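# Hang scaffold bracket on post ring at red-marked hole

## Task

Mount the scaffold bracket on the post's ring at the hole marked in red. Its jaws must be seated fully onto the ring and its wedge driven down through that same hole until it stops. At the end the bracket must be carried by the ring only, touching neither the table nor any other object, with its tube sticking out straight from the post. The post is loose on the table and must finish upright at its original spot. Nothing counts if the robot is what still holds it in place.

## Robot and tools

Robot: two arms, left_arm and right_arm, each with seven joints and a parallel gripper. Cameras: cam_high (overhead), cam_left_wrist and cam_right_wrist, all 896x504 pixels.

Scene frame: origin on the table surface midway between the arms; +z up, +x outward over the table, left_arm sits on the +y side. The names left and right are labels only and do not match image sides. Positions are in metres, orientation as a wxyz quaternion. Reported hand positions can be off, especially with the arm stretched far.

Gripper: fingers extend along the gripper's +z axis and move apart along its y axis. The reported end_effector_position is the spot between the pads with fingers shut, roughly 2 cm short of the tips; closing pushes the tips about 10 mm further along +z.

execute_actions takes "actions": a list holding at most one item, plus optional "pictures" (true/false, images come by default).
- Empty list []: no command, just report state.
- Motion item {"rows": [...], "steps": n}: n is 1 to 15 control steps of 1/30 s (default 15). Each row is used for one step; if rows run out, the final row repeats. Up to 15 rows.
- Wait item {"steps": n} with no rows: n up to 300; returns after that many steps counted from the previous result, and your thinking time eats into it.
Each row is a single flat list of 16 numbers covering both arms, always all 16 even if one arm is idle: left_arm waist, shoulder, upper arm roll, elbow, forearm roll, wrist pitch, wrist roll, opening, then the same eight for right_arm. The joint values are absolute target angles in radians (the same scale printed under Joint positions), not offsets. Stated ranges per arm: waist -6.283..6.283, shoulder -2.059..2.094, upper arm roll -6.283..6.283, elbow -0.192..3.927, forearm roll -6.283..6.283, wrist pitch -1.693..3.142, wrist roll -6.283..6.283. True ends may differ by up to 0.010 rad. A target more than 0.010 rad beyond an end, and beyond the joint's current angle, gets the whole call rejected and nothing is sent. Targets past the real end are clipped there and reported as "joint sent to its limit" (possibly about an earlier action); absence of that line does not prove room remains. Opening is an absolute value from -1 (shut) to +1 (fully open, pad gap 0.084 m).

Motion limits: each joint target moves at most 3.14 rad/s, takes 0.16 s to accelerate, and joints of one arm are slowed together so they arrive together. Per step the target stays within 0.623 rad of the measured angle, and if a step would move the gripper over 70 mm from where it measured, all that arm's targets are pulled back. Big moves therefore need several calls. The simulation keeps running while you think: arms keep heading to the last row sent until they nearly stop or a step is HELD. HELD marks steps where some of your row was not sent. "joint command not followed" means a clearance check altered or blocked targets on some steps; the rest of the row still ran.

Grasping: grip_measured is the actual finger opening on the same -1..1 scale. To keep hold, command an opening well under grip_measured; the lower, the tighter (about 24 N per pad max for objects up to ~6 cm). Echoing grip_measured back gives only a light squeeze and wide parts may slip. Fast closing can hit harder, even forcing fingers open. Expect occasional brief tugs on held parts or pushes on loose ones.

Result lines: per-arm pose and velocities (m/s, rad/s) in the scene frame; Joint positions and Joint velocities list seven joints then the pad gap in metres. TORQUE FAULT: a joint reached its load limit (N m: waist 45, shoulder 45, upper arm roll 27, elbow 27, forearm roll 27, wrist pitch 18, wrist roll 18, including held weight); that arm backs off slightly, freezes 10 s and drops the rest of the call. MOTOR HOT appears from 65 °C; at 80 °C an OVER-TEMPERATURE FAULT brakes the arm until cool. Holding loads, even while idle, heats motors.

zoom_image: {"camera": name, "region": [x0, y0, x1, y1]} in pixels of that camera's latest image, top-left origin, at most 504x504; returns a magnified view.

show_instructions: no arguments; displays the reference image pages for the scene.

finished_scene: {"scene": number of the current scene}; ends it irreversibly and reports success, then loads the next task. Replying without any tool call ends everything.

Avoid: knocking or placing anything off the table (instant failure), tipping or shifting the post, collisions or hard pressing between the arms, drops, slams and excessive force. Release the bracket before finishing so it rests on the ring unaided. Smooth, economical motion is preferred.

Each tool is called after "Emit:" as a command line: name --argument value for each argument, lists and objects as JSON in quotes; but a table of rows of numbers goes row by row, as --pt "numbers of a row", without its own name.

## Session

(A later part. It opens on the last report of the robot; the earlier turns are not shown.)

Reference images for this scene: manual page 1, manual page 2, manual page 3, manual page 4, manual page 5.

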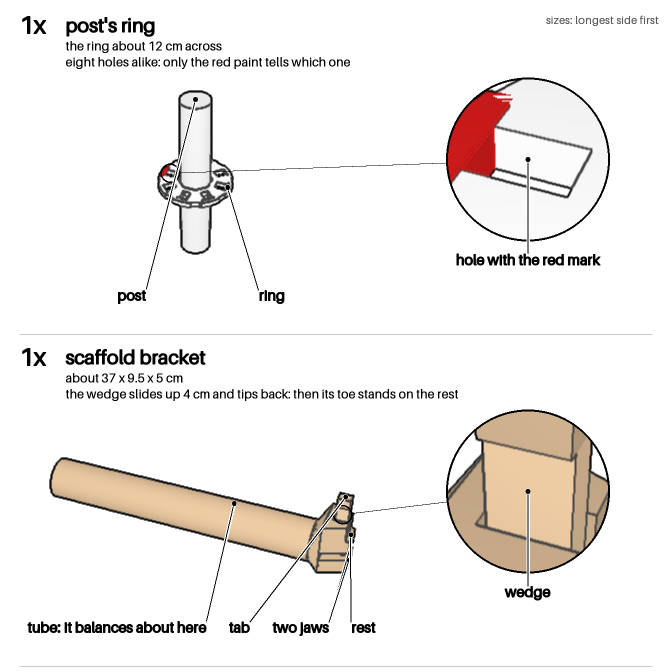

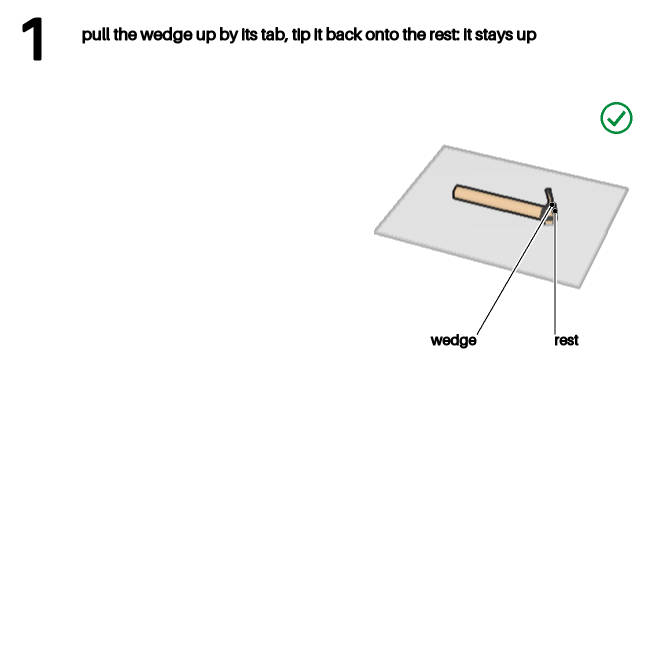

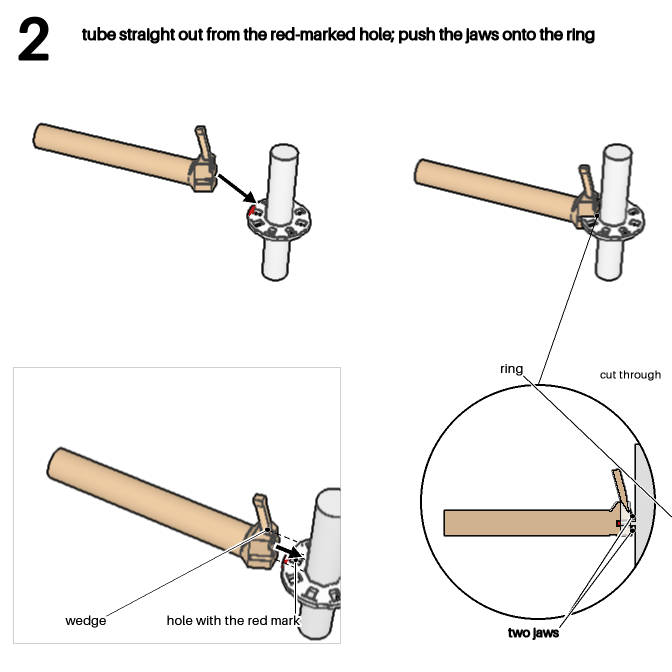

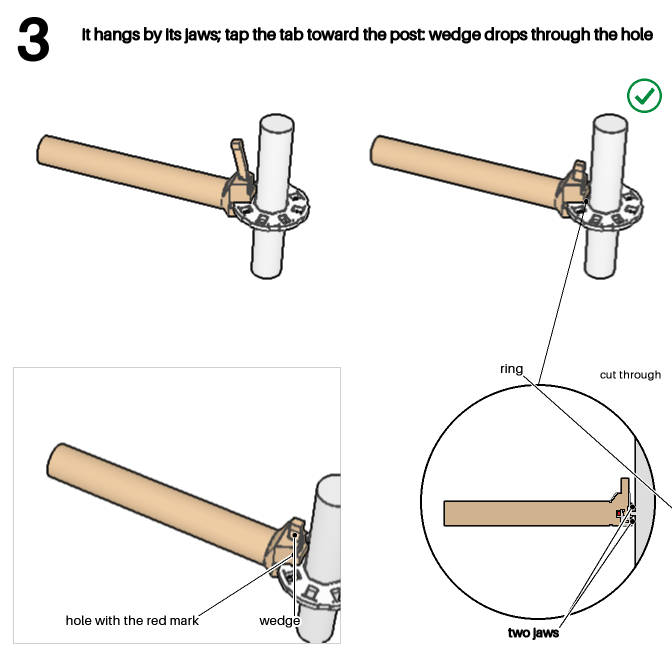

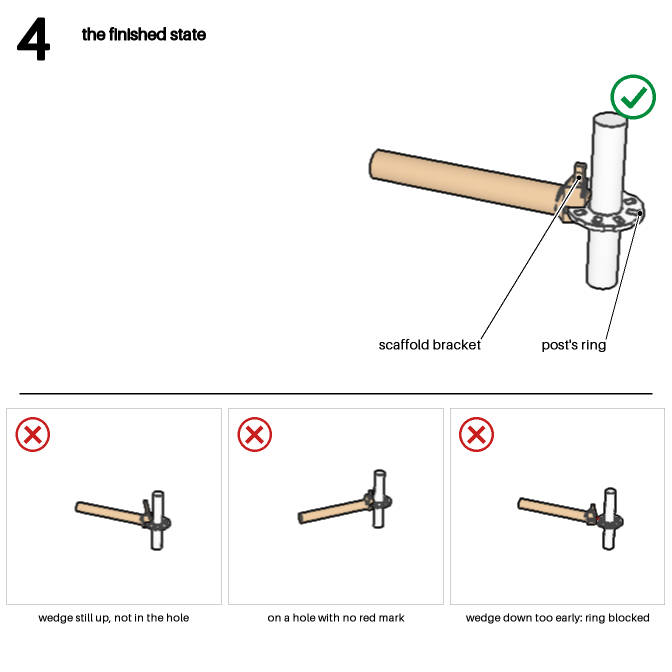

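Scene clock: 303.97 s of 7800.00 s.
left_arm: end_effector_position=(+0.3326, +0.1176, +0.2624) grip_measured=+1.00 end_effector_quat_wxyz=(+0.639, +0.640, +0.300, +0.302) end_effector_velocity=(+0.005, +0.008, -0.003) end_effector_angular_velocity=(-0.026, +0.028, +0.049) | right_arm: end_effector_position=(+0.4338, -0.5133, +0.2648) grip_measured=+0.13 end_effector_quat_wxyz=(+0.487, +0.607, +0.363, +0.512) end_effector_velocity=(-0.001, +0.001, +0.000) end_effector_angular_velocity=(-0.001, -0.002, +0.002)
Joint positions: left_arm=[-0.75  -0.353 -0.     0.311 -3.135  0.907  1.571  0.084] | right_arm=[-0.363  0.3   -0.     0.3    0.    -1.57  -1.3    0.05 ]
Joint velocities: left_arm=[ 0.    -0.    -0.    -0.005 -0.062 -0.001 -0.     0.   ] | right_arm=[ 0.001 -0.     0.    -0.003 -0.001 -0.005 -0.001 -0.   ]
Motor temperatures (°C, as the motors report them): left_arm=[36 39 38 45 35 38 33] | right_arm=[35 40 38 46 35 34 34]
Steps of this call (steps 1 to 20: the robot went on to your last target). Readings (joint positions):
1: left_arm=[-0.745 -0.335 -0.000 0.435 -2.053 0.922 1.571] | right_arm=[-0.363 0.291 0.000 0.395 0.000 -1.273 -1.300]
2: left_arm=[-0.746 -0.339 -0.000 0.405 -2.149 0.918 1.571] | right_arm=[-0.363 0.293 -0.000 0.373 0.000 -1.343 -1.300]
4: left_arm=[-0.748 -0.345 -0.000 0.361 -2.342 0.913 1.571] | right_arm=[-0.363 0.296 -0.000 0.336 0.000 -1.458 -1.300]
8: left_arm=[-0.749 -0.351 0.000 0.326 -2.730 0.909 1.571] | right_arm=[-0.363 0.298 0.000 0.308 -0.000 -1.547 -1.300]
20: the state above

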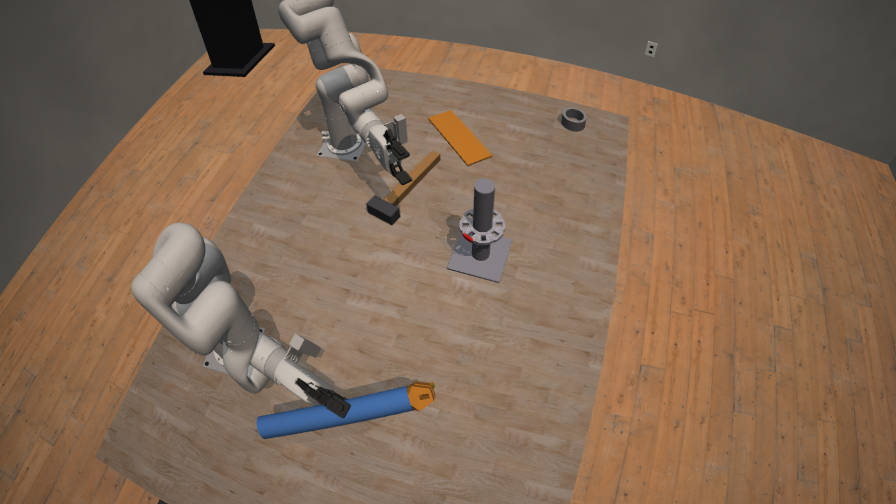

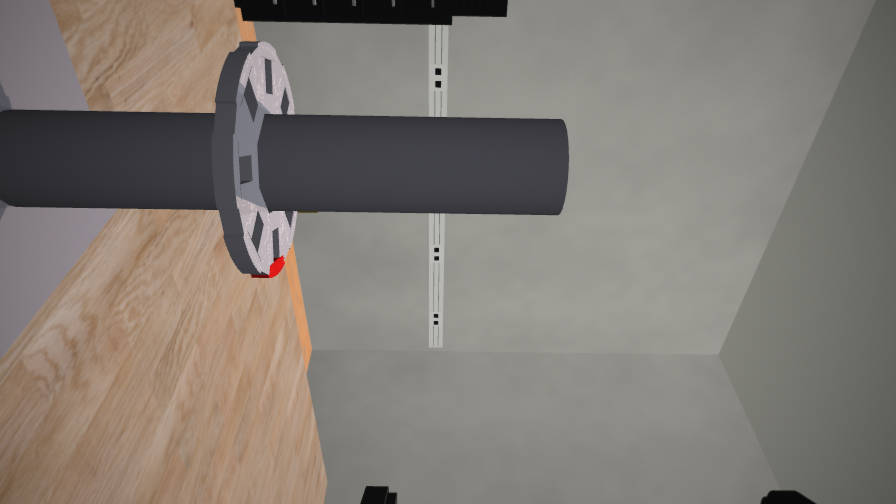

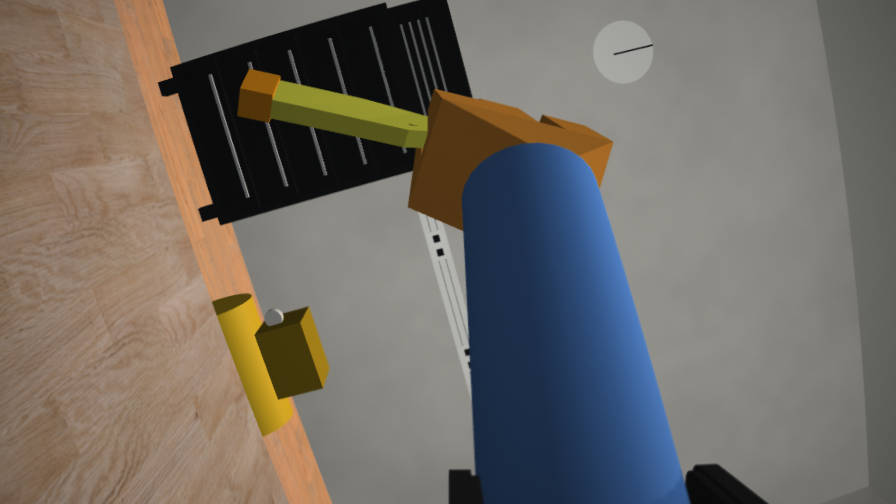

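Emit:
execute_actions --actions '[{"rows": [[-0.75,-0.353,0,0.3106,-3.1416,0.9072,1.5708,1,-0.3628,0.3,0,0.3,0,-1.560,-1.28,-1],[-0.75,-0.353,0,0.3106,-3.1416,0.9072,1.5708,1,-0.3628,0.3,0,0.3,0,-1.545,-1.25,-1],[-0.75,-0.353,0,0.3106,-3.1416,0.9072,1.5708,1,-0.3628,0.3,0,0.3,0,-1.524,-1.21,-1],[-0.75,-0.353,0,0.3106,-3.1416,0.9072,1.5708,1,-0.3628,0.3,0,0.3,0,-1.501,-1.165,-1],[-0.75,-0.353,0,0.3106,-3.1416,0.9072,1.5708,1,-0.3628,0.3,0,0.3,0,-1.478,-1.12,-1],[-0.75,-0.353,0,0.3106,-3.1416,0.9072,1.5708,1,-0.3628,0.3,0,0.3,0,-1.455,-1.075,-1],[-0.75,-0.353,0,0.3106,-3.1416,0.9072,1.5708,1,-0.3628,0.3,0,0.3,0,-1.431,-1.03,-1],[-0.75,-0.353,0,0.3106,-3.1416,0.9072,1.5708,1,-0.3628,0.3,0,0.3,0,-1.408,-0.985,-1],[-0.75,-0.353,0,0.3106,-3.1416,0.9072,1.5708,1,-0.3628,0.3,0,0.3,0,-1.385,-0.94,-1],[-0.75,-0.353,0,0.3106,-3.1416,0.9072,1.5708,1,-0.3628,0.3,0,0.3,0,-1.362,-0.895,-1],[-0.75,-0.353,0,0.3106,-3.1416,0.9072,1.5708,1,-0.3628,0.3,0,0.3,0,-1.339,-0.85,-1],[-0.75,-0.353,0,0.3106,-3.1416,0.9072,1.5708,1,-0.3628,0.3,0,0.3,0,-1.315,-0.805,-1],[-0.75,-0.353,0,0.3106,-3.1416,0.9072,1.5708,1,-0.3628,0.3,0,0.3,0,-1.292,-0.76,-1],[-0.75,-0.353,0,0.3106,-3.1416,0.9072,1.5708,1,-0.3628,0.3,0,0.3,0,-1.269,-0.715,-1],[-0.75,-0.353,0,0.3106,-3.1416,0.9072,1.5708,1,-0.3628,0.3,0,0.3,0,-1.246,-0.67,-1]], "steps": 15}]' --pictures false

Emit:
execute_actions --actions '[{"rows": [[-0.75,-0.353,0,0.3106,-3.1416,0.9072,1.5708,1,-0.3628,0.3,0,0.3,0,-1.222,-0.625,-1],[-0.75,-0.353,0,0.3106,-3.1416,0.9072,1.5708,1,-0.3628,0.3,0,0.3,0,-1.199,-0.58,-1],[-0.75,-0.353,0,0.3106,-3.1416,0.9072,1.5708,1,-0.3628,0.3,0,0.3,0,-1.176,-0.535,-1],[-0.75,-0.353,0,0.3106,-3.1416,0.9072,1.5708,1,-0.3628,0.3,0,0.3,0,-1.153,-0.49,-1],[-0.75,-0.353,0,0.3106,-3.1416,0.9072,1.5708,1,-0.3628,0.3,0,0.3,0,-1.130,-0.445,-1],[-0.75,-0.353,0,0.3106,-3.1416,0.9072,1.5708,1,-0.3628,0.3,0,0.3,0,-1.106,-0.40,-1],[-0.75,-0.353,0,0.3106,-3.1416,0.9072,1.5708,1,-0.3628,0.3,0,0.3,0,-1.083,-0.355,-1],[-0.75,-0.353,0,0.3106,-3.1416,0.9072,1.5708,1,-0.3628,0.3,0,0.3,0,-1.060,-0.31,-1],[-0.75,-0.353,0,0.3106,-3.1416,0.9072,1.5708,1,-0.3628,0.3,0,0.3,0,-1.037,-0.265,-1],[-0.75,-0.353,0,0.3106,-3.1416,0.9072,1.5708,1,-0.3628,0.3,0,0.3,0,-1.014,-0.22,-1],[-0.75,-0.353,0,0.3106,-3.1416,0.9072,1.5708,1,-0.3628,0.3,0,0.3,0,-0.990,-0.175,-1],[-0.75,-0.353,0,0.3106,-3.1416,0.9072,1.5708,1,-0.3628,0.3,0,0.3,0,-0.967,-0.13,-1],[-0.75,-0.353,0,0.3106,-3.1416,0.9072,1.5708,1,-0.3628,0.3,0,0.3,0,-0.944,-0.085,-1],[-0.75,-0.353,0,0.3106,-3.1416,0.9072,1.5708,1,-0.3628,0.3,0,0.3,0,-0.921,-0.04,-1],[-0.75,-0.353,0,0.3106,-3.1416,0.9072,1.5708,1,-0.3628,0.3,0,0.3,0,-0.90,0.0,-1]], "steps": 15}]' --pictures false

Emit:
execute_actions --actions '[{"steps": 12}]'

Scene clock: 424.47 s of 7800.00 s.
left_arm: end_effector_position=(+0.3331, +0.1186, +0.2620) grip_measured=+1.00 end_effector_quat_wxyz=(+0.639, +0.639, +0.303, +0.303) end_effector_velocity=(+0.000, +0.001, -0.001) end_effector_angular_velocity=(+0.000, +0.001, +0.002) | right_arm: end_effector_position=(+0.4441, -0.5155, +0.2059) grip_measured=+0.13 end_effector_quat_wxyz=(+0.320, +0.744, +0.246, +0.534) end_effector_velocity=(+0.012, -0.003, -0.178) end_effector_angular_velocity=(+1.404, +0.381, -0.299)
Joint positions: left_arm=[-0.75  -0.353 -0.     0.311 -3.142  0.907  1.571  0.084] | right_arm=[-0.363  0.3    0.     0.3    0.    -1.343 -0.859  0.05 ]
Joint velocities: left_arm=[ 0.001  0.     0.001 -0.001 -0.001  0.     0.     0.   ] | right_arm=[-0.    -0.001 -0.     0.001 -0.     0.681  1.321 -0.   ]
Motor temperatures (°C, as the motors report them): left_arm=[36 38 38 45 35 39 33] | right_arm=[35 40 38 47 35 38 34]
Steps of this call (steps 1 to 30: the robot went on to your last target; steps 31 to 90: nothing new was sent; then 117.00 s passed at rest; steps 91 to 105: all 15 steps of this action). Readings (joint positions):
91: left_arm=[-0.750 -0.353 -0.000 0.311 -3.142 0.907 1.571] | right_arm=[-0.363 0.300 -0.000 0.300 0.000 -1.571 -1.300]
92: left_arm=[-0.750 -0.353 -0.000 0.311 -3.142 0.907 1.571] | right_arm=[-0.363 0.300 0.000 0.300 -0.000 -1.569 -1.296]
94: left_arm=[-0.750 -0.353 0.000 0.311 -3.142 0.907 1.571] | right_arm=[-0.363 0.300 0.000 0.300 -0.000 -1.556 -1.271]
98: left_arm=[-0.750 -0.353 -0.000 0.311 -3.142 0.907 1.571] | right_arm=[-0.363 0.300 0.000 0.300 -0.000 -1.495 -1.153]
105: the state above

Scene clock: 424.97 s of 7800.00 s.
left_arm: end_effector_position=(+0.3331, +0.1186, +0.2620) grip_measured=+1.00 end_effector_quat_wxyz=(+0.639, +0.639, +0.303, +0.303) end_effector_velocity=(-0.000, +0.000, -0.001) end_effector_angular_velocity=(+0.001, +0.001, +0.000) | right_arm: end_effector_position=(+0.4346, -0.5134, +0.1160) grip_measured=+0.13 end_effector_quat_wxyz=(+0.096, +0.878, -0.015, +0.468) end_effector_velocity=(-0.049, +0.012, -0.174) end_effector_angular_velocity=(+1.247, +0.427, -0.726)
Joint positions: left_arm=[-0.75  -0.353  0.     0.311 -3.142  0.907  1.571  0.084] | right_arm=[-0.363  0.3    0.     0.3    0.    -0.996 -0.186  0.05 ]
Joint velocities: left_arm=[ 0.    -0.    -0.001 -0.001 -0.001  0.     0.     0.   ] | right_arm=[ 0.001  0.     0.001 -0.     0.     0.689  1.337  0.   ]
Motor temperatures (°C, as the motors report them): left_arm=[36 38 38 45 35 39 33] | right_arm=[35 40 38 47 35 38 34]
Steps of this call (steps 1 to 15: all 15 steps of this action). Readings (joint positions):
1: left_arm=[-0.750 -0.353 -0.000 0.311 -3.142 0.907 1.571] | right_arm=[-0.363 0.300 0.000 0.300 0.000 -1.320 -0.814]
2: left_arm=[-0.750 -0.353 0.000 0.311 -3.142 0.907 1.571] | right_arm=[-0.363 0.300 0.000 0.300 0.000 -1.297 -0.770]
4: left_arm=[-0.750 -0.353 -0.000 0.311 -3.142 0.907 1.571] | right_arm=[-0.363 0.300 -0.000 0.300 0.000 -1.251 -0.680]
8: left_arm=[-0.750 -0.353 -0.000 0.311 -3.142 0.907 1.571] | right_arm=[-0.363 0.300 0.000 0.300 0.000 -1.158 -0.501]
15: the state above

Scene clock: 425.37 s of 7800.00 s.
left_arm: end_effector_position=(+0.3331, +0.1186, +0.2620) grip_measured=+1.00 end_effector_quat_wxyz=(+0.639, +0.639, +0.303, +0.303) end_effector_velocity=(+0.000, -0.001, +0.001) end_effector_angular_velocity=(-0.001, -0.002, -0.001) | right_arm: end_effector_position=(+0.4273, -0.5116, +0.0930) grip_measured=+0.13 end_effector_quat_wxyz=(+0.048, +0.894, -0.098, +0.434) end_effector_velocity=(-0.004, -0.000, -0.006) end_effector_angular_velocity=(+0.023, +0.017, -0.018)
Joint positions: left_arm=[-0.75  -0.353 -0.     0.311 -3.142  0.907  1.571  0.084] | right_arm=[-0.363  0.299  0.     0.301 -0.    -0.902 -0.002  0.05 ]
Joint velocities: left_arm=[-0.    -0.    -0.001  0.002  0.     0.    -0.     0.   ] | right_arm=[-0.001  0.001 -0.002 -0.006  0.     0.016  0.025 -0.   ]
Motor temperatures (°C, as the motors report them): left_arm=[36 38 38 45 35 39 33] | right_arm=[35 40 38 47 35 38 34]
Steps of this call (steps 1 to 12: the robot went on to your last target). Readings (joint positions):
1: left_arm=[-0.750 -0.353 0.000 0.311 -3.142 0.907 1.571] | right_arm=[-0.363 0.300 0.000 0.300 0.000 -0.973 -0.141]
2: left_arm=[-0.750 -0.353 0.000 0.311 -3.142 0.907 1.571] | right_arm=[-0.363 0.300 -0.000 0.300 0.000 -0.952 -0.100]
4: left_arm=[-0.750 -0.353 -0.000 0.311 -3.142 0.907 1.571] | right_arm=[-0.363 0.301 -0.000 0.299 0.000 -0.923 -0.046]
8: left_arm=[-0.750 -0.353 -0.000 0.311 -3.142 0.907 1.571] | right_arm=[-0.363 0.300 0.000 0.300 -0.000 -0.905 -0.010]
12: the state above

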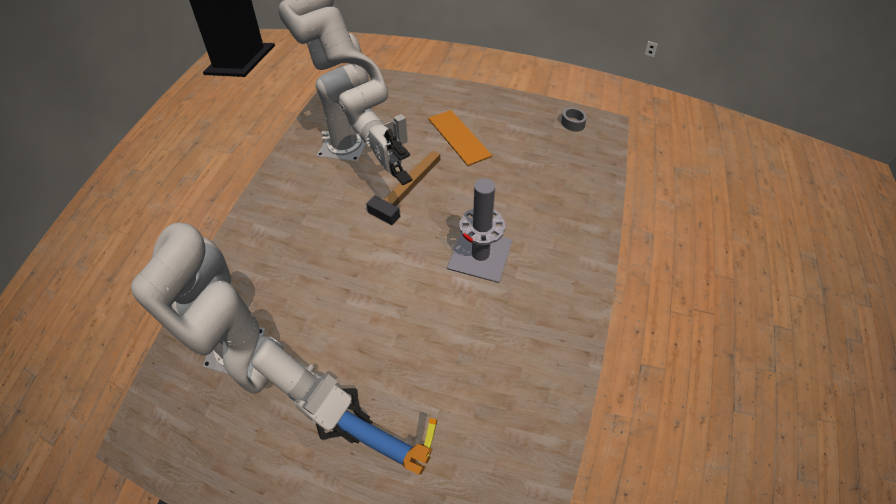

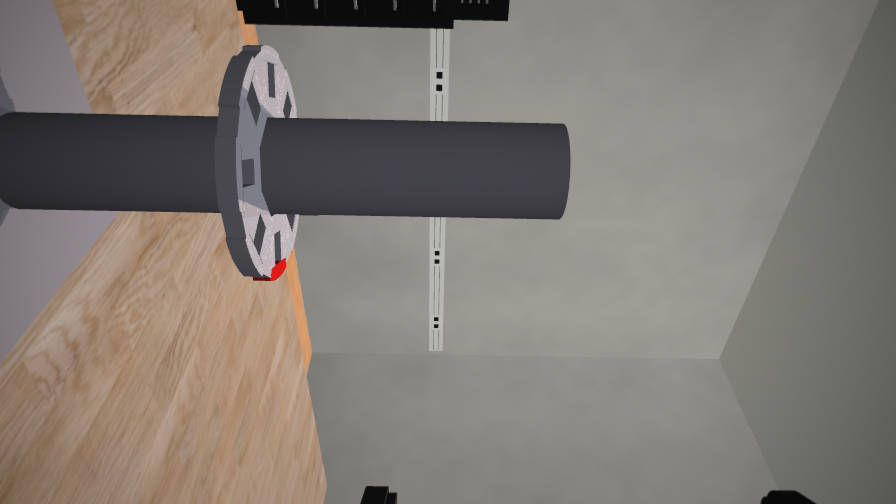

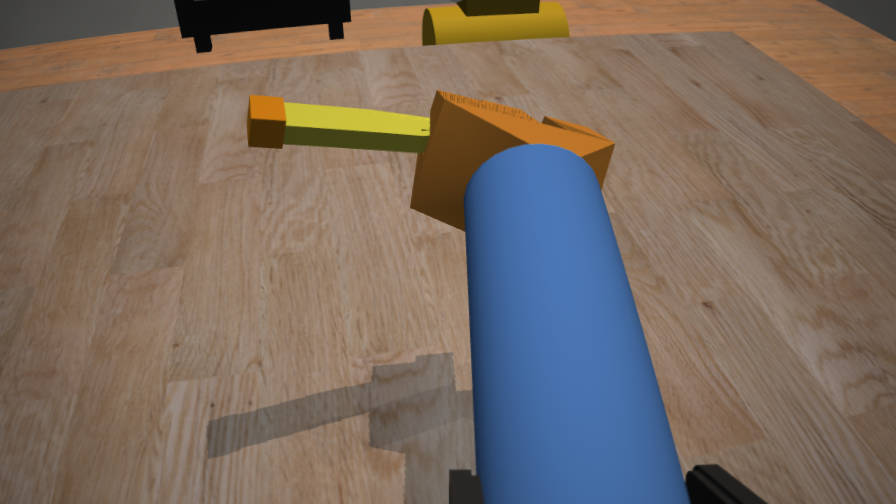

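Emit:
execute_actions --actions '[{"rows": [[-0.759,-0.345,0,0.3118,-3.1416,0.914,1.5708,1,-0.3558,0.3,0,0.3,-0.02,-0.908,0.023,-1],[-0.767,-0.337,0,0.3129,-3.1416,0.921,1.5708,1,-0.3460,0.3,0,0.3,-0.047,-0.920,0.056,-1],[-0.776,-0.329,0,0.3140,-3.1416,0.927,1.5708,1,-0.3330,0.3,0,0.3,-0.083,-0.935,0.098,-1],[-0.785,-0.321,0,0.3152,-3.1416,0.934,1.5708,1,-0.3180,0.3,0,0.3,-0.125,-0.953,0.148,-1],[-0.794,-0.314,0,0.3163,-3.1416,0.941,1.5708,1,-0.3030,0.3,0,0.3,-0.166,-0.971,0.197,-1],[-0.802,-0.306,0,0.3175,-3.1416,0.948,1.5708,1,-0.2880,0.3,0,0.3,-0.208,-0.989,0.247,-1],[-0.811,-0.298,0,0.3186,-3.1416,0.954,1.5708,1,-0.2730,0.3,0,0.3,-0.250,-1.007,0.297,-1],[-0.820,-0.290,0,0.3198,-3.1416,0.961,1.5708,1,-0.2580,0.3,0,0.3,-0.291,-1.025,0.346,-1],[-0.828,-0.282,0,0.3209,-3.1416,0.968,1.5708,1,-0.2430,0.3,0,0.3,-0.333,-1.043,0.396,-1],[-0.837,-0.274,0,0.3221,-3.1416,0.975,1.5708,1,-0.2280,0.3,0,0.3,-0.375,-1.060,0.445,-1],[-0.846,-0.266,0,0.3232,-3.1416,0.981,1.5708,1,-0.2130,0.3,0,0.3,-0.417,-1.078,0.495,-1],[-0.854,-0.258,0,0.3244,-3.1416,0.988,1.5708,1,-0.1980,0.3,0,0.3,-0.458,-1.096,0.544,-1],[-0.863,-0.251,0,0.3255,-3.1416,0.995,1.5708,1,-0.1830,0.3,0,0.3,-0.500,-1.114,0.594,-1],[-0.872,-0.243,0,0.3267,-3.1416,1.001,1.5708,1,-0.1680,0.3,0,0.3,-0.542,-1.132,0.643,-1],[-0.881,-0.235,0,0.3278,-3.1416,1.008,1.5708,1,-0.1530,0.3,0,0.3,-0.584,-1.150,0.693,-1]], "steps": 15}]' --pictures false

Emit:
execute_actions --actions '[{"rows": [[-0.889,-0.227,0,0.3289,-3.1416,1.015,1.5708,1,-0.1380,0.3,0,0.3,-0.625,-1.167,0.742,-1],[-0.898,-0.219,0,0.3301,-3.1416,1.022,1.5708,1,-0.1230,0.3,0,0.3,-0.667,-1.185,0.792,-1],[-0.907,-0.211,0,0.3312,-3.1416,1.028,1.5708,1,-0.1080,0.3,0,0.3,-0.709,-1.203,0.841,-1],[-0.915,-0.203,0,0.3324,-3.1416,1.035,1.5708,1,-0.0930,0.3,0,0.3,-0.750,-1.221,0.891,-1],[-0.924,-0.195,0,0.3335,-3.1416,1.042,1.5708,1,-0.0780,0.3,0,0.3,-0.792,-1.239,0.941,-1],[-0.933,-0.188,0,0.3347,-3.1416,1.049,1.5708,1,-0.0630,0.3,0,0.3,-0.834,-1.257,0.990,-1],[-0.941,-0.180,0,0.3358,-3.1416,1.055,1.5708,1,-0.0480,0.3,0,0.3,-0.876,-1.274,1.040,-1],[-0.950,-0.172,0,0.3370,-3.1416,1.062,1.5708,1,-0.0330,0.3,0,0.3,-0.917,-1.292,1.089,-1],[-0.959,-0.164,0,0.3381,-3.1416,1.069,1.5708,1,-0.0180,0.3,0,0.3,-0.959,-1.310,1.139,-1],[-0.968,-0.156,0,0.3393,-3.1416,1.075,1.5708,1,-0.0030,0.3,0,0.3,-1.001,-1.328,1.188,-1],[-0.976,-0.148,0,0.3404,-3.1416,1.082,1.5708,1,0.0120,0.3,0,0.3,-1.042,-1.346,1.238,-1],[-0.985,-0.140,0,0.3416,-3.1416,1.089,1.5708,1,0.0270,0.3,0,0.3,-1.084,-1.364,1.287,-1],[-0.994,-0.132,0,0.3427,-3.1416,1.096,1.5708,1,0.0400,0.3,0,0.3,-1.120,-1.379,1.330,-1],[-1.002,-0.125,0,0.3439,-3.1416,1.102,1.5708,1,0.0505,0.3,0,0.3,-1.149,-1.392,1.365,-1],[-1.011,-0.1167,0,0.345,-3.1416,1.1091,1.5708,1,0.0575,0.3,0,0.3,-1.169,-1.40,1.388,-1]], "steps": 15}]' --pictures false

Emit:
execute_actions --actions '[{"steps": 15}]'

Scene clock: 524.43 s of 7800.00 s.
left_arm: end_effector_position=(+0.3073, +0.0771, +0.2449) grip_measured=+1.00 end_effector_quat_wxyz=(+0.653, +0.654, +0.270, +0.270) end_effector_velocity=(-0.073, -0.103, -0.043) end_effector_angular_velocity=(-0.001, -0.001, -0.259) | right_arm: end_effector_position=(+0.4382, -0.3525, +0.1334) grip_measured=+0.13 end_effector_quat_wxyz=(-0.187, +0.859, -0.065, +0.472) end_effector_velocity=(-0.081, +0.441, +0.116) end_effector_angular_velocity=(+1.200, -0.102, +0.825)
Joint positions: left_arm=[-0.851 -0.262 -0.     0.324 -3.142  0.985  1.571  0.084] | right_arm=[-0.225  0.3    0.001  0.3   -0.382 -1.063  0.453  0.05 ]
Joint velocities: left_arm=[-0.26   0.229  0.001  0.034  0.     0.196 -0.001  0.   ] | right_arm=[ 0.383  0.001 -0.014 -0.003 -1.076 -0.459  1.28   0.   ]
Motor temperatures (°C, as the motors report them): left_arm=[36 37 38 45 35 39 33] | right_arm=[35 40 38 47 35 40 34]
Steps of this call (steps 1 to 30: the robot went on to your last target; steps 31 to 90: nothing new was sent; then 95.57 s passed at rest; steps 91 to 105: all 15 steps of this action). Readings (joint positions):
91: left_arm=[-0.750 -0.353 0.000 0.311 -3.142 0.907 1.571] | right_arm=[-0.363 0.300 -0.000 0.300 -0.000 -0.900 0.000]
92: left_arm=[-0.752 -0.351 0.000 0.311 -3.142 0.909 1.571] | right_arm=[-0.362 0.300 -0.001 0.300 -0.003 -0.901 0.004]
94: left_arm=[-0.761 -0.343 0.000 0.312 -3.142 0.916 1.571] | right_arm=[-0.355 0.300 -0.003 0.299 -0.025 -0.911 0.032]
98: left_arm=[-0.791 -0.316 -0.000 0.316 -3.142 0.939 1.571] | right_arm=[-0.316 0.300 -0.001 0.300 -0.133 -0.957 0.159]
105: the state above

Scene clock: 524.93 s of 7800.00 s.
left_arm: end_effector_position=(+0.2660, +0.0285, +0.2215) grip_measured=+1.00 end_effector_quat_wxyz=(+0.670, +0.670, +0.227, +0.227) end_effector_velocity=(-0.091, -0.090, -0.048) end_effector_angular_velocity=(+0.000, -0.001, -0.261) | right_arm: end_effector_position=(+0.3267, -0.1616, +0.1938) grip_measured=+0.13 end_effector_quat_wxyz=(-0.528, +0.797, -0.024, +0.292) end_effector_velocity=(-0.350, +0.285, +0.125) end_effector_angular_velocity=(+1.052, +0.842, +1.147)
Joint positions: left_arm=[-0.981 -0.144 -0.     0.341 -3.142  1.086  1.571  0.084] | right_arm=[-0.031  0.3   -0.     0.301 -0.923 -1.295  1.097  0.05 ]
Joint velocities: left_arm=[-0.258  0.233 -0.002  0.034  0.001  0.199  0.     0.   ] | right_arm=[ 0.398 -0.001 -0.     0.001 -1.105 -0.474  1.313  0.   ]
Motor temperatures (°C, as the motors report them): left_arm=[36 38 38 45 35 39 33] | right_arm=[35 40 38 47 35 40 34]
Steps of this call (steps 1 to 15: all 15 steps of this action). Readings (joint positions):
1: left_arm=[-0.860 -0.254 -0.000 0.325 -3.142 0.992 1.571] | right_arm=[-0.212 0.300 0.001 0.300 -0.418 -1.079 0.496]
2: left_arm=[-0.868 -0.246 -0.000 0.326 -3.142 0.999 1.571] | right_arm=[-0.199 0.300 0.001 0.300 -0.454 -1.094 0.539]
4: left_arm=[-0.886 -0.230 -0.000 0.328 -3.142 1.012 1.571] | right_arm=[-0.173 0.300 0.001 0.300 -0.526 -1.125 0.624]
8: left_arm=[-0.920 -0.199 -0.000 0.333 -3.142 1.039 1.571] | right_arm=[-0.122 0.300 0.000 0.300 -0.669 -1.186 0.794]
15: the state above

Scene clock: 525.43 s of 7800.00 s.
left_arm: end_effector_position=(+0.2556, +0.0184, +0.2161) grip_measured=+1.00 end_effector_quat_wxyz=(+0.673, +0.673, +0.217, +0.217) end_effector_velocity=(-0.000, -0.001, +0.000) end_effector_angular_velocity=(-0.000, -0.001, -0.002) | right_arm: end_effector_position=(+0.2435, -0.1143, +0.2209) grip_measured=+0.13 end_effector_quat_wxyz=(-0.631, +0.765, -0.009, +0.126) end_effector_velocity=(-0.016, +0.008, +0.001) end_effector_angular_velocity=(+0.012, +0.027, +0.047)
Joint positions: left_arm=[-1.011 -0.117  0.     0.345 -3.142  1.109  1.571  0.084] | right_arm=[ 0.056  0.3   -0.002  0.301 -1.166 -1.399  1.386  0.05 ]
Joint velocities: left_arm=[-0.001  0.002 -0.001  0.002  0.     0.001  0.     0.   ] | right_arm=[ 0.012  0.002  0.014 -0.007 -0.025 -0.006  0.019 -0.   ]
Motor temperatures (°C, as the motors report them): left_arm=[36 38 38 45 35 39 33] | right_arm=[35 40 38 47 35 40 34]
Steps of this call (steps 1 to 15: the robot went on to your last target). Readings (joint positions):
1: left_arm=[-0.990 -0.136 -0.000 0.342 -3.142 1.093 1.571] | right_arm=[-0.017 0.299 -0.000 0.301 -0.960 -1.311 1.141]
2: left_arm=[-0.997 -0.129 -0.000 0.343 -3.142 1.098 1.571] | right_arm=[-0.004 0.299 -0.000 0.301 -0.998 -1.327 1.185]
4: left_arm=[-1.005 -0.122 -0.001 0.344 -3.142 1.104 1.571] | right_arm=[0.023 0.299 0.000 0.301 -1.072 -1.358 1.272]
8: left_arm=[-1.009 -0.118 0.000 0.345 -3.142 1.108 1.571] | right_arm=[0.052 0.300 0.003 0.299 -1.150 -1.391 1.363]
15: the state above

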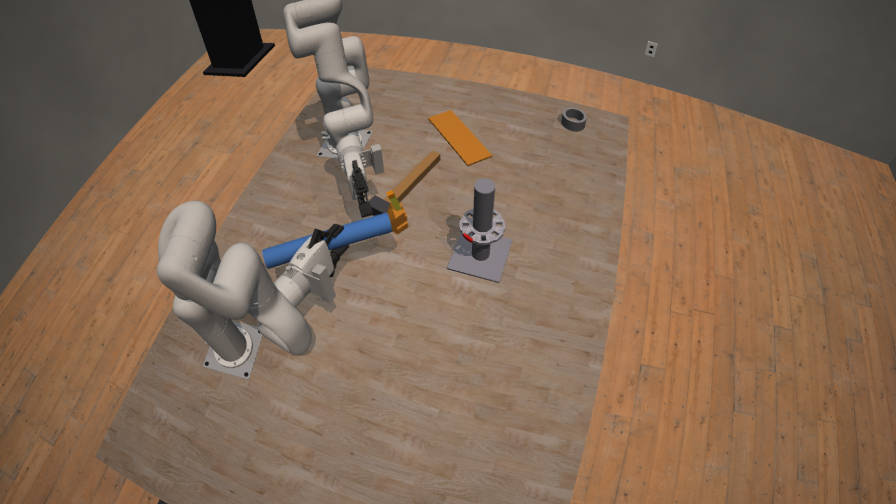

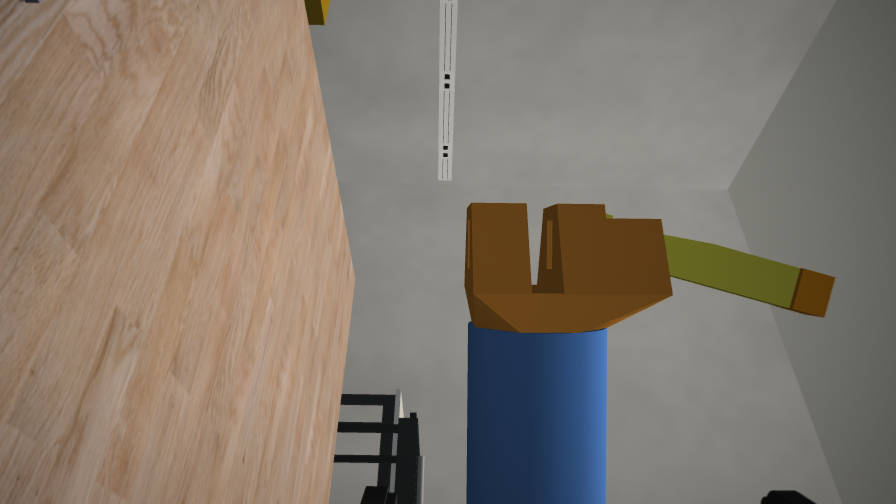

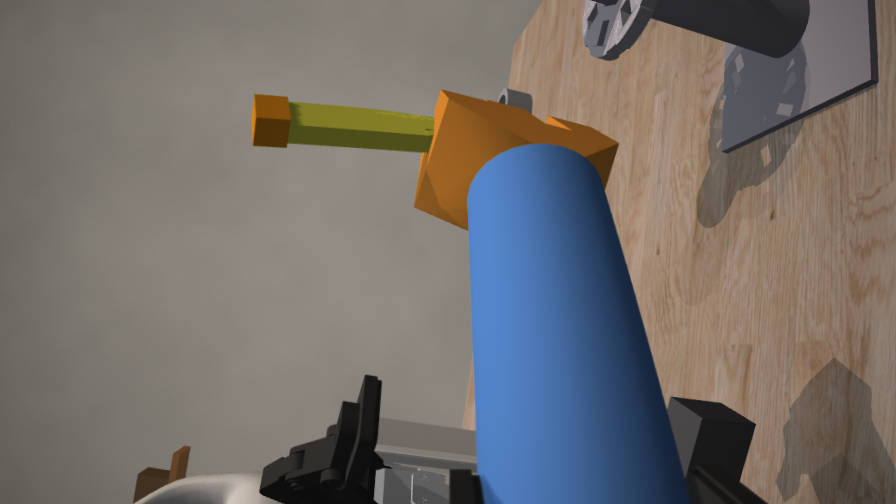

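Emit:
zoom_image --camera "cam_left_wrist" --region '[440, 180, 700, 360]'

Region (440, 180, 700, 360) of cam_left_wrist's 896x504 image, scaled by 1.938, with more detail than that image has; it fills the top 349 rows of this view, and the rest is white.

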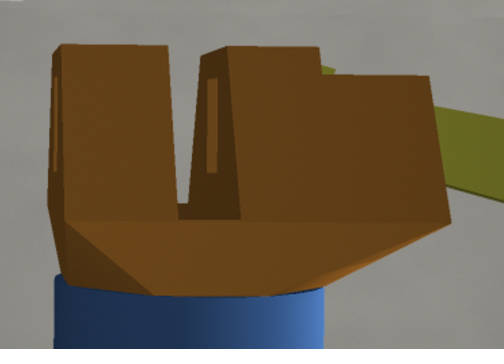

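Emit:
execute_actions --actions '[{"rows": [[-1.014,-0.1050,0,0.3590,-3.1416,1.1067,1.5708,1,0.0575,0.3,0,0.3,-1.169,-1.40,1.388,-1],[-1.017,-0.0850,0,0.3832,-3.1416,1.1026,1.5708,1,0.0575,0.3,0,0.3,-1.169,-1.40,1.388,-1],[-1.020,-0.0620,0,0.4109,-3.1416,1.0979,1.5708,1,0.0575,0.3,0,0.3,-1.169,-1.40,1.388,-1],[-1.023,-0.0392,0,0.4384,-3.1416,1.0932,1.5708,1,0.0575,0.3,0,0.3,-1.169,-1.40,1.388,-1],[-1.026,-0.0164,0,0.4658,-3.1416,1.0886,1.5708,1,0.0575,0.3,0,0.3,-1.169,-1.40,1.388,-1],[-1.026,0.0063,0,0.4933,-3.1416,1.0839,1.5708,1,0.0575,0.3,0,0.3,-1.169,-1.40,1.388,-1],[-1.026,0.0291,0,0.5207,-3.1416,1.0792,1.5708,1,0.0575,0.3,0,0.3,-1.169,-1.40,1.388,-1],[-1.026,0.0491,0,0.5481,-3.1416,1.0718,1.5708,1,0.0575,0.3,0,0.3,-1.169,-1.40,1.388,-1],[-1.026,0.0691,0,0.5755,-3.1416,1.0644,1.5708,1,0.0575,0.3,0,0.3,-1.169,-1.40,1.388,-1],[-1.026,0.0890,0,0.6029,-3.1416,1.0569,1.5708,1,0.0575,0.3,0,0.3,-1.169,-1.40,1.388,-1],[-1.026,0.1090,0,0.6303,-3.1416,1.0495,1.5708,1,0.0575,0.3,0,0.3,-1.169,-1.40,1.388,-1],[-1.026,0.1290,0,0.6577,-3.1416,1.0421,1.5708,1,0.0575,0.3,0,0.3,-1.169,-1.40,1.388,-1],[-1.026,0.1450,0,0.6797,-3.1416,1.0361,1.5708,1,0.0575,0.3,0,0.3,-1.169,-1.40,1.388,-1],[-1.026,0.1560,0,0.6948,-3.1416,1.0320,1.5708,1,0.0575,0.3,0,0.3,-1.169,-1.40,1.388,-1],[-1.026,0.1623,0,0.7034,-3.1416,1.0297,1.5708,1,0.0575,0.3,0,0.3,-1.169,-1.40,1.388,-1]], "steps": 15}]' --pictures false

Emit:
execute_actions --actions '[{"steps": 12}]'

Scene clock: 567.07 s of 7800.00 s.
left_arm: end_effector_position=(+0.2969, -0.0537, +0.2186) grip_measured=+1.00 end_effector_quat_wxyz=(+0.675, +0.674, +0.212, +0.212) end_effector_velocity=(+0.114, -0.164, +0.004) end_effector_angular_velocity=(-0.008, -0.006, -0.002) | right_arm: end_effector_position=(+0.2416, -0.1133, +0.2210) grip_measured=+0.13 end_effector_quat_wxyz=(-0.632, +0.765, -0.007, +0.123) end_effector_velocity=(+0.000, +0.000, +0.000) end_effector_angular_velocity=(-0.000, -0.002, +0.000)
Joint positions: left_arm=[-1.026  0.111  0.     0.634 -3.142  1.049  1.571  0.084] | right_arm=[ 0.057  0.3   -0.     0.3   -1.169 -1.4    1.388  0.05 ]
Joint velocities: left_arm=[-0.003  0.524  0.001  0.716  0.    -0.182  0.     0.   ] | right_arm=[ 0.    -0.     0.     0.     0.    -0.    -0.001  0.   ]
Motor temperatures (°C, as the motors report them): left_arm=[36 38 38 44 35 39 33] | right_arm=[35 40 38 46 35 40 34]
Steps of this call (steps 1 to 15: the robot went on to your last target; steps 16 to 90: nothing new was sent; then 38.13 s passed at rest; steps 91 to 105: all 15 steps of this action). Readings (joint positions):
91: left_arm=[-1.011 -0.117 0.000 0.345 -3.142 1.109 1.571] | right_arm=[0.058 0.300 -0.000 0.300 -1.169 -1.400 1.388]
92: left_arm=[-1.012 -0.115 0.000 0.347 -3.142 1.108 1.571] | right_arm=[0.057 0.300 -0.000 0.300 -1.169 -1.400 1.388]
94: left_arm=[-1.014 -0.098 0.000 0.366 -3.142 1.105 1.571] | right_arm=[0.058 0.300 -0.000 0.300 -1.169 -1.400 1.388]
98: left_arm=[-1.023 -0.029 -0.000 0.451 -3.142 1.091 1.571] | right_arm=[0.058 0.300 0.000 0.300 -1.169 -1.400 1.388]
105: the state above

Scene clock: 567.47 s of 7800.00 s.
left_arm: end_effector_position=(+0.3074, -0.0693, +0.2179) grip_measured=+1.00 end_effector_quat_wxyz=(+0.674, +0.675, +0.212, +0.212) end_effector_velocity=(+0.002, -0.003, +0.001) end_effector_angular_velocity=(-0.003, -0.002, +0.000) | right_arm: end_effector_position=(+0.2416, -0.1133, +0.2211) grip_measured=+0.13 end_effector_quat_wxyz=(-0.632, +0.765, -0.007, +0.123) end_effector_velocity=(+0.000, -0.000, -0.000) end_effector_angular_velocity=(+0.000, +0.002, -0.001)
Joint positions: left_arm=[-1.026  0.161 -0.     0.702 -3.142  1.03   1.571  0.084] | right_arm=[ 0.057  0.3   -0.     0.3   -1.169 -1.4    1.388  0.05 ]
Joint velocities: left_arm=[-0.001  0.007  0.001  0.012 -0.001 -0.002 -0.     0.   ] | right_arm=[-0.001  0.    -0.    -0.     0.     0.     0.002 -0.   ]
Motor temperatures (°C, as the motors report them): left_arm=[36 38 38 44 35 39 33] | right_arm=[35 40 38 46 35 40 34]
Steps of this call (steps 1 to 12: the robot went on to your last target). Readings (joint positions):
1: left_arm=[-1.026 0.127 0.000 0.656 -3.142 1.043 1.571] | right_arm=[0.057 0.300 0.000 0.300 -1.169 -1.400 1.388]
2: left_arm=[-1.026 0.139 0.000 0.672 -3.142 1.039 1.571] | right_arm=[0.058 0.300 -0.000 0.300 -1.169 -1.400 1.388]
4: left_arm=[-1.026 0.152 0.000 0.689 -3.142 1.034 1.571] | right_arm=[0.057 0.300 -0.000 0.300 -1.169 -1.400 1.388]
8: left_arm=[-1.026 0.160 -0.000 0.699 -3.142 1.030 1.571] | right_arm=[0.058 0.300 0.000 0.300 -1.169 -1.400 1.388]
12: the state above

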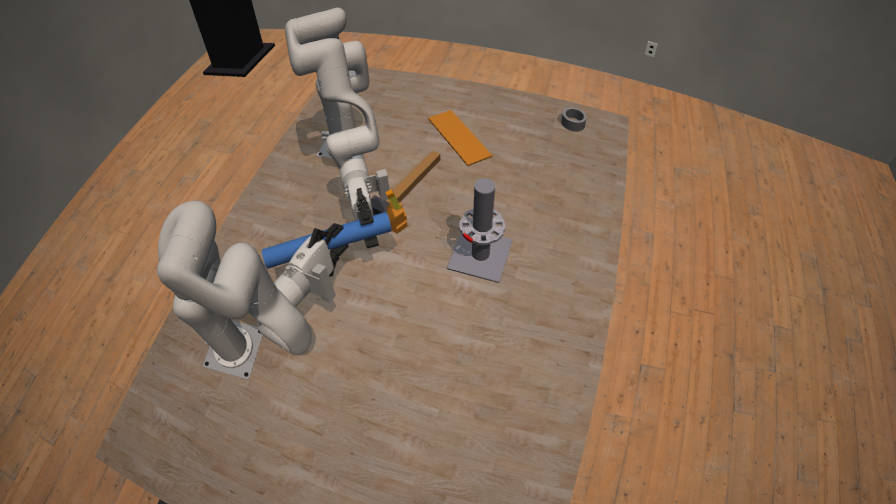

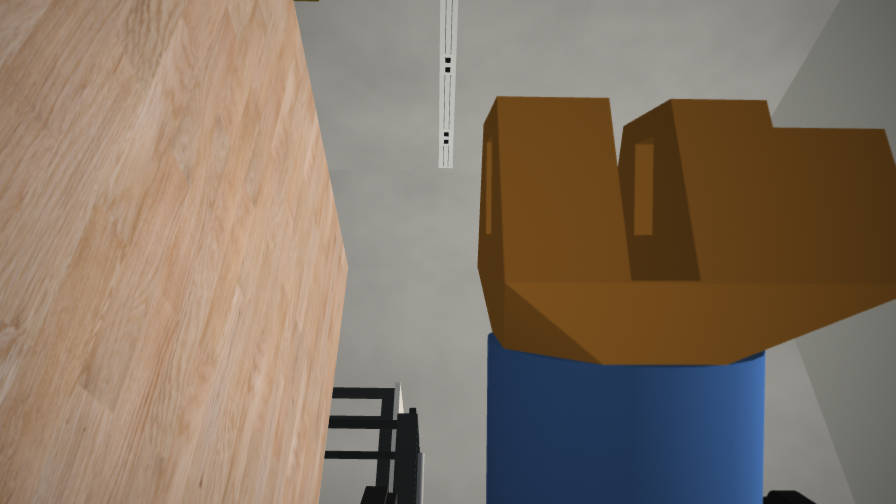

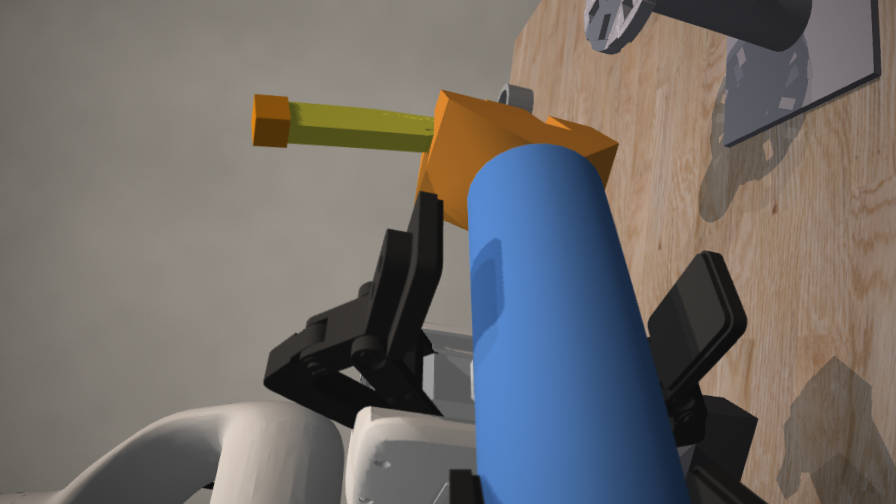

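Emit:
execute_actions --actions '[{"rows": [[-1.026,0.1623,0,0.7034,-3.1416,1.0297,1.5708,0.8,0.0575,0.3,0,0.3,-1.169,-1.40,1.388,-1],[-1.026,0.1623,0,0.7034,-3.1416,1.0297,1.5708,0.65,0.0575,0.3,0,0.3,-1.169,-1.40,1.388,-1],[-1.026,0.1623,0,0.7034,-3.1416,1.0297,1.5708,0.5,0.0575,0.3,0,0.3,-1.169,-1.40,1.388,-1],[-1.026,0.1623,0,0.7034,-3.1416,1.0297,1.5708,0.4,0.0575,0.3,0,0.3,-1.169,-1.40,1.388,-1],[-1.026,0.1623,0,0.7034,-3.1416,1.0297,1.5708,0.32,0.0575,0.3,0,0.3,-1.169,-1.40,1.388,-1],[-1.026,0.1623,0,0.7034,-3.1416,1.0297,1.5708,0.26,0.0575,0.3,0,0.3,-1.169,-1.40,1.388,-1],[-1.026,0.1623,0,0.7034,-3.1416,1.0297,1.5708,0.21,0.0575,0.3,0,0.3,-1.169,-1.40,1.388,-1],[-1.026,0.1623,0,0.7034,-3.1416,1.0297,1.5708,0.17,0.0575,0.3,0,0.3,-1.169,-1.40,1.388,-1],[-1.026,0.1623,0,0.7034,-3.1416,1.0297,1.5708,0.13,0.0575,0.3,0,0.3,-1.169,-1.40,1.388,-1],[-1.026,0.1623,0,0.7034,-3.1416,1.0297,1.5708,0.08,0.0575,0.3,0,0.3,-1.169,-1.40,1.388,-1],[-1.026,0.1623,0,0.7034,-3.1416,1.0297,1.5708,0.0,0.0575,0.3,0,0.3,-1.169,-1.40,1.388,-1],[-1.026,0.1623,0,0.7034,-3.1416,1.0297,1.5708,-0.2,0.0575,0.3,0,0.3,-1.169,-1.40,1.388,-1],[-1.026,0.1623,0,0.7034,-3.1416,1.0297,1.5708,-0.5,0.0575,0.3,0,0.3,-1.169,-1.40,1.388,-1],[-1.026,0.1623,0,0.7034,-3.1416,1.0297,1.5708,-1,0.0575,0.3,0,0.3,-1.169,-1.40,1.388,-1]], "steps": 15}]' --pictures false

Emit:
execute_actions --actions '[{"rows": [[-1.026,0.1623,0,0.7034,-3.1416,1.0297,1.5708,-1,0.0575,0.3,0,0.3,-1.169,-1.40,1.388,-1],[-1.026,0.1623,0,0.7034,-3.1416,1.0297,1.5708,-1,0.0575,0.3,0,0.3,-1.169,-1.40,1.388,-1],[-1.026,0.1623,0,0.7034,-3.1416,1.0297,1.5708,-1,0.0575,0.3,0,0.3,-1.169,-1.40,1.388,-0.5],[-1.026,0.1623,0,0.7034,-3.1416,1.0297,1.5708,-1,0.0575,0.3,0,0.3,-1.169,-1.40,1.388,-0.2],[-1.026,0.1623,0,0.7034,-3.1416,1.0297,1.5708,-1,0.0575,0.3,0,0.3,-1.169,-1.40,1.388,0.0],[-1.026,0.1623,0,0.7034,-3.1416,1.0297,1.5708,-1,0.0575,0.3,0,0.3,-1.169,-1.40,1.388,0.1],[-1.026,0.1623,0,0.7034,-3.1416,1.0297,1.5708,-1,0.0575,0.3,0,0.3,-1.169,-1.40,1.388,0.16],[-1.026,0.1623,0,0.7034,-3.1416,1.0297,1.5708,-1,0.0575,0.3,0,0.3,-1.169,-1.40,1.388,0.22],[-1.026,0.1623,0,0.7034,-3.1416,1.0297,1.5708,-1,0.0575,0.3,0,0.3,-1.169,-1.40,1.388,0.3],[-1.026,0.1623,0,0.7034,-3.1416,1.0297,1.5708,-1,0.0575,0.3,0,0.3,-1.169,-1.40,1.388,0.4],[-1.026,0.1623,0,0.7034,-3.1416,1.0297,1.5708,-1,0.0575,0.3,0,0.3,-1.169,-1.40,1.388,0.55],[-1.026,0.1623,0,0.7034,-3.1416,1.0297,1.5708,-1,0.0575,0.3,0,0.3,-1.169,-1.40,1.388,0.7],[-1.026,0.1623,0,0.7034,-3.1416,1.0297,1.5708,-1,0.0575,0.3,0,0.3,-1.169,-1.40,1.388,0.85],[-1.026,0.1623,0,0.7034,-3.1416,1.0297,1.5708,-1,0.0575,0.3,0,0.3,-1.169,-1.40,1.388,1]], "steps": 15}]'

Scene clock: 595.90 s of 7800.00 s.
left_arm: end_effector_position=(+0.3080, -0.0696, +0.2185) grip_measured=+0.13 end_effector_quat_wxyz=(+0.675, +0.674, +0.212, +0.212) end_effector_velocity=(-0.001, +0.000, -0.001) end_effector_angular_velocity=(+0.002, +0.002, -0.001) | right_arm: end_effector_position=(+0.2418, -0.1135, +0.2209) grip_measured=+0.13 end_effector_quat_wxyz=(-0.632, +0.765, -0.008, +0.123) end_effector_velocity=(-0.000, -0.000, -0.001) end_effector_angular_velocity=(-0.001, +0.003, +0.000)
Joint positions: left_arm=[-1.026  0.162  0.     0.704 -3.142  1.03   1.571  0.05 ] | right_arm=[ 0.057  0.3   -0.     0.3   -1.169 -1.4    1.388  0.05 ]
Joint velocities: left_arm=[ 0.     0.001 -0.001 -0.001  0.    -0.001 -0.     0.   ] | right_arm=[-0.     0.001  0.    -0.    -0.001  0.001  0.001  0.   ]
Motor temperatures (°C, as the motors report them): left_arm=[36 38 38 44 35 39 33] | right_arm=[35 40 38 46 35 40 34]
Steps of this call (steps 1 to 30: the robot went on to your last target; steps 31 to 90: nothing new was sent; then 24.93 s passed at rest; steps 91 to 105: all 15 steps of this action). Readings (joint positions):
91: left_arm=[-1.026 0.162 -0.000 0.703 -3.142 1.030 1.571] | right_arm=[0.058 0.300 0.000 0.300 -1.169 -1.400 1.388]
92: left_arm=[-1.026 0.162 -0.000 0.703 -3.142 1.030 1.571] | right_arm=[0.058 0.300 -0.000 0.300 -1.169 -1.400 1.388]
94: left_arm=[-1.026 0.162 0.000 0.703 -3.142 1.030 1.571] | right_arm=[0.058 0.300 -0.000 0.300 -1.169 -1.400 1.388]
98: left_arm=[-1.026 0.162 0.000 0.703 -3.142 1.030 1.571] | right_arm=[0.057 0.300 -0.000 0.300 -1.169 -1.400 1.388]
105: the state above

Scene clock: 596.40 s of 7800.00 s.
left_arm: end_effector_position=(+0.3055, -0.0669, +0.2096) grip_measured=+0.13 end_effector_quat_wxyz=(+0.668, +0.681, +0.213, +0.210) end_effector_velocity=(+0.006, +0.012, -0.014) end_effector_angular_velocity=(+0.026, +0.012, +0.020) | right_arm: end_effector_position=(+0.2424, -0.1131, +0.2237) grip_measured=+0.98 end_effector_quat_wxyz=(-0.635, +0.762, -0.005, +0.126) end_effector_velocity=(+0.002, -0.004, -0.007) end_effector_angular_velocity=(-0.018, +0.015, -0.016)
Joint positions: left_arm=[-1.026  0.167 -0.     0.695 -3.141  1.024  1.572  0.05 ] | right_arm=[ 0.057  0.297  0.001  0.303 -1.169 -1.405  1.388  0.083]
Joint velocities: left_arm=[ 0.006  0.009  0.013 -0.016 -0.    -0.003  0.003  0.   ] | right_arm=[-0.004  0.005 -0.011 -0.009  0.002  0.013  0.     0.041]
Motor temperatures (°C, as the motors report them): left_arm=[36 38 38 44 35 39 33] | right_arm=[35 40 38 46 35 40 34]
Steps of this call (steps 1 to 15: all 15 steps of this action). Readings (joint positions):
1: left_arm=[-1.026 0.162 0.000 0.704 -3.142 1.030 1.571] | right_arm=[0.057 0.300 -0.000 0.300 -1.169 -1.400 1.388]
2: left_arm=[-1.026 0.162 0.000 0.704 -3.142 1.030 1.571] | right_arm=[0.057 0.300 -0.000 0.300 -1.169 -1.400 1.388]
4: left_arm=[-1.026 0.162 0.000 0.704 -3.142 1.030 1.571] | right_arm=[0.057 0.300 -0.000 0.300 -1.169 -1.400 1.388]
8: left_arm=[-1.026 0.162 0.000 0.704 -3.142 1.030 1.571] | right_arm=[0.058 0.300 0.000 0.300 -1.169 -1.401 1.388]
15: the state above

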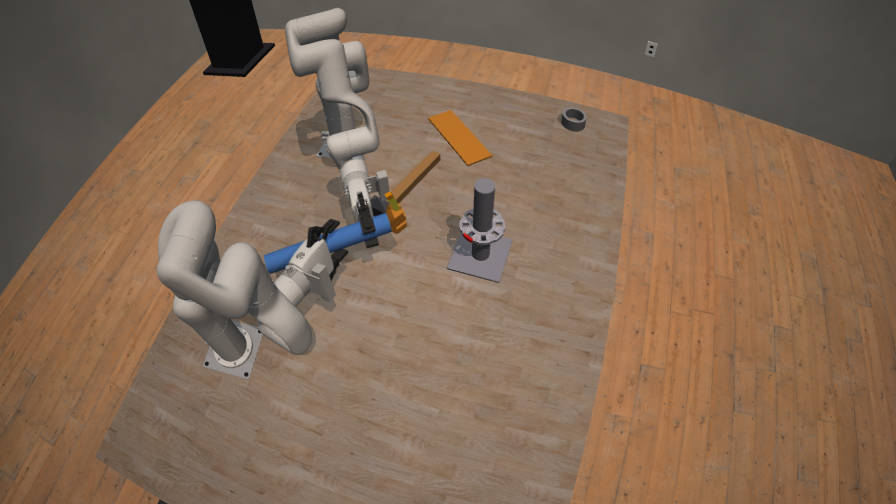

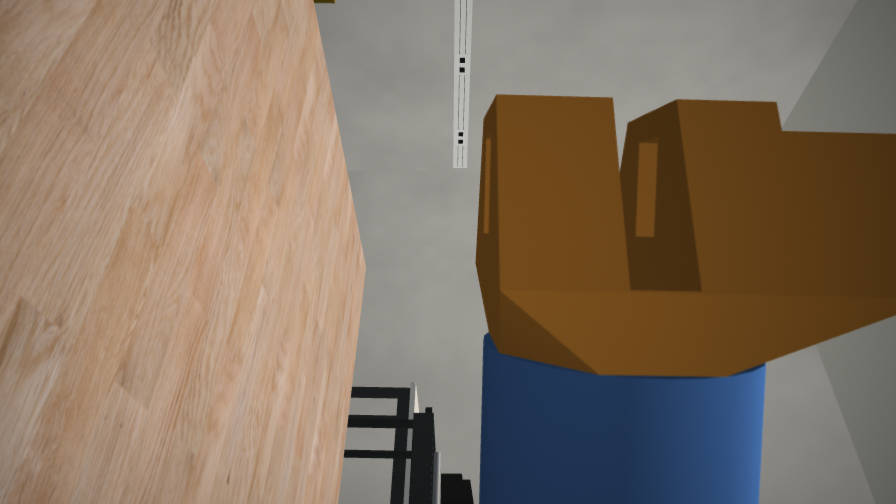

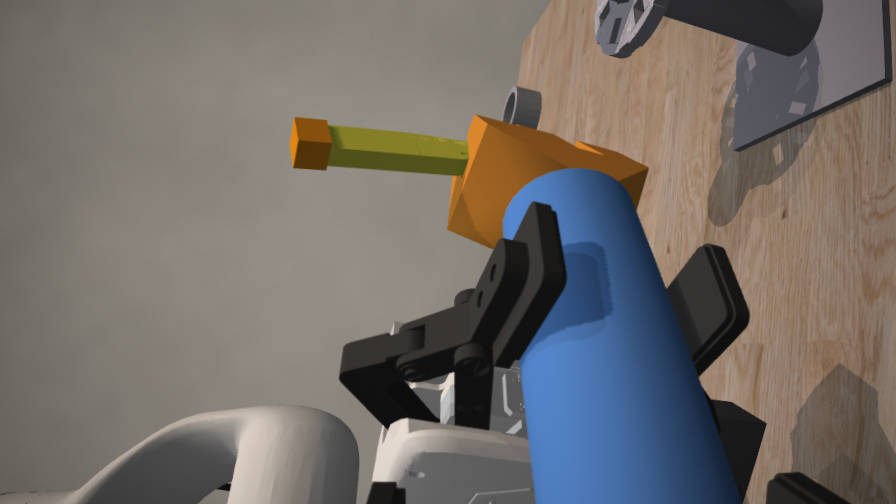

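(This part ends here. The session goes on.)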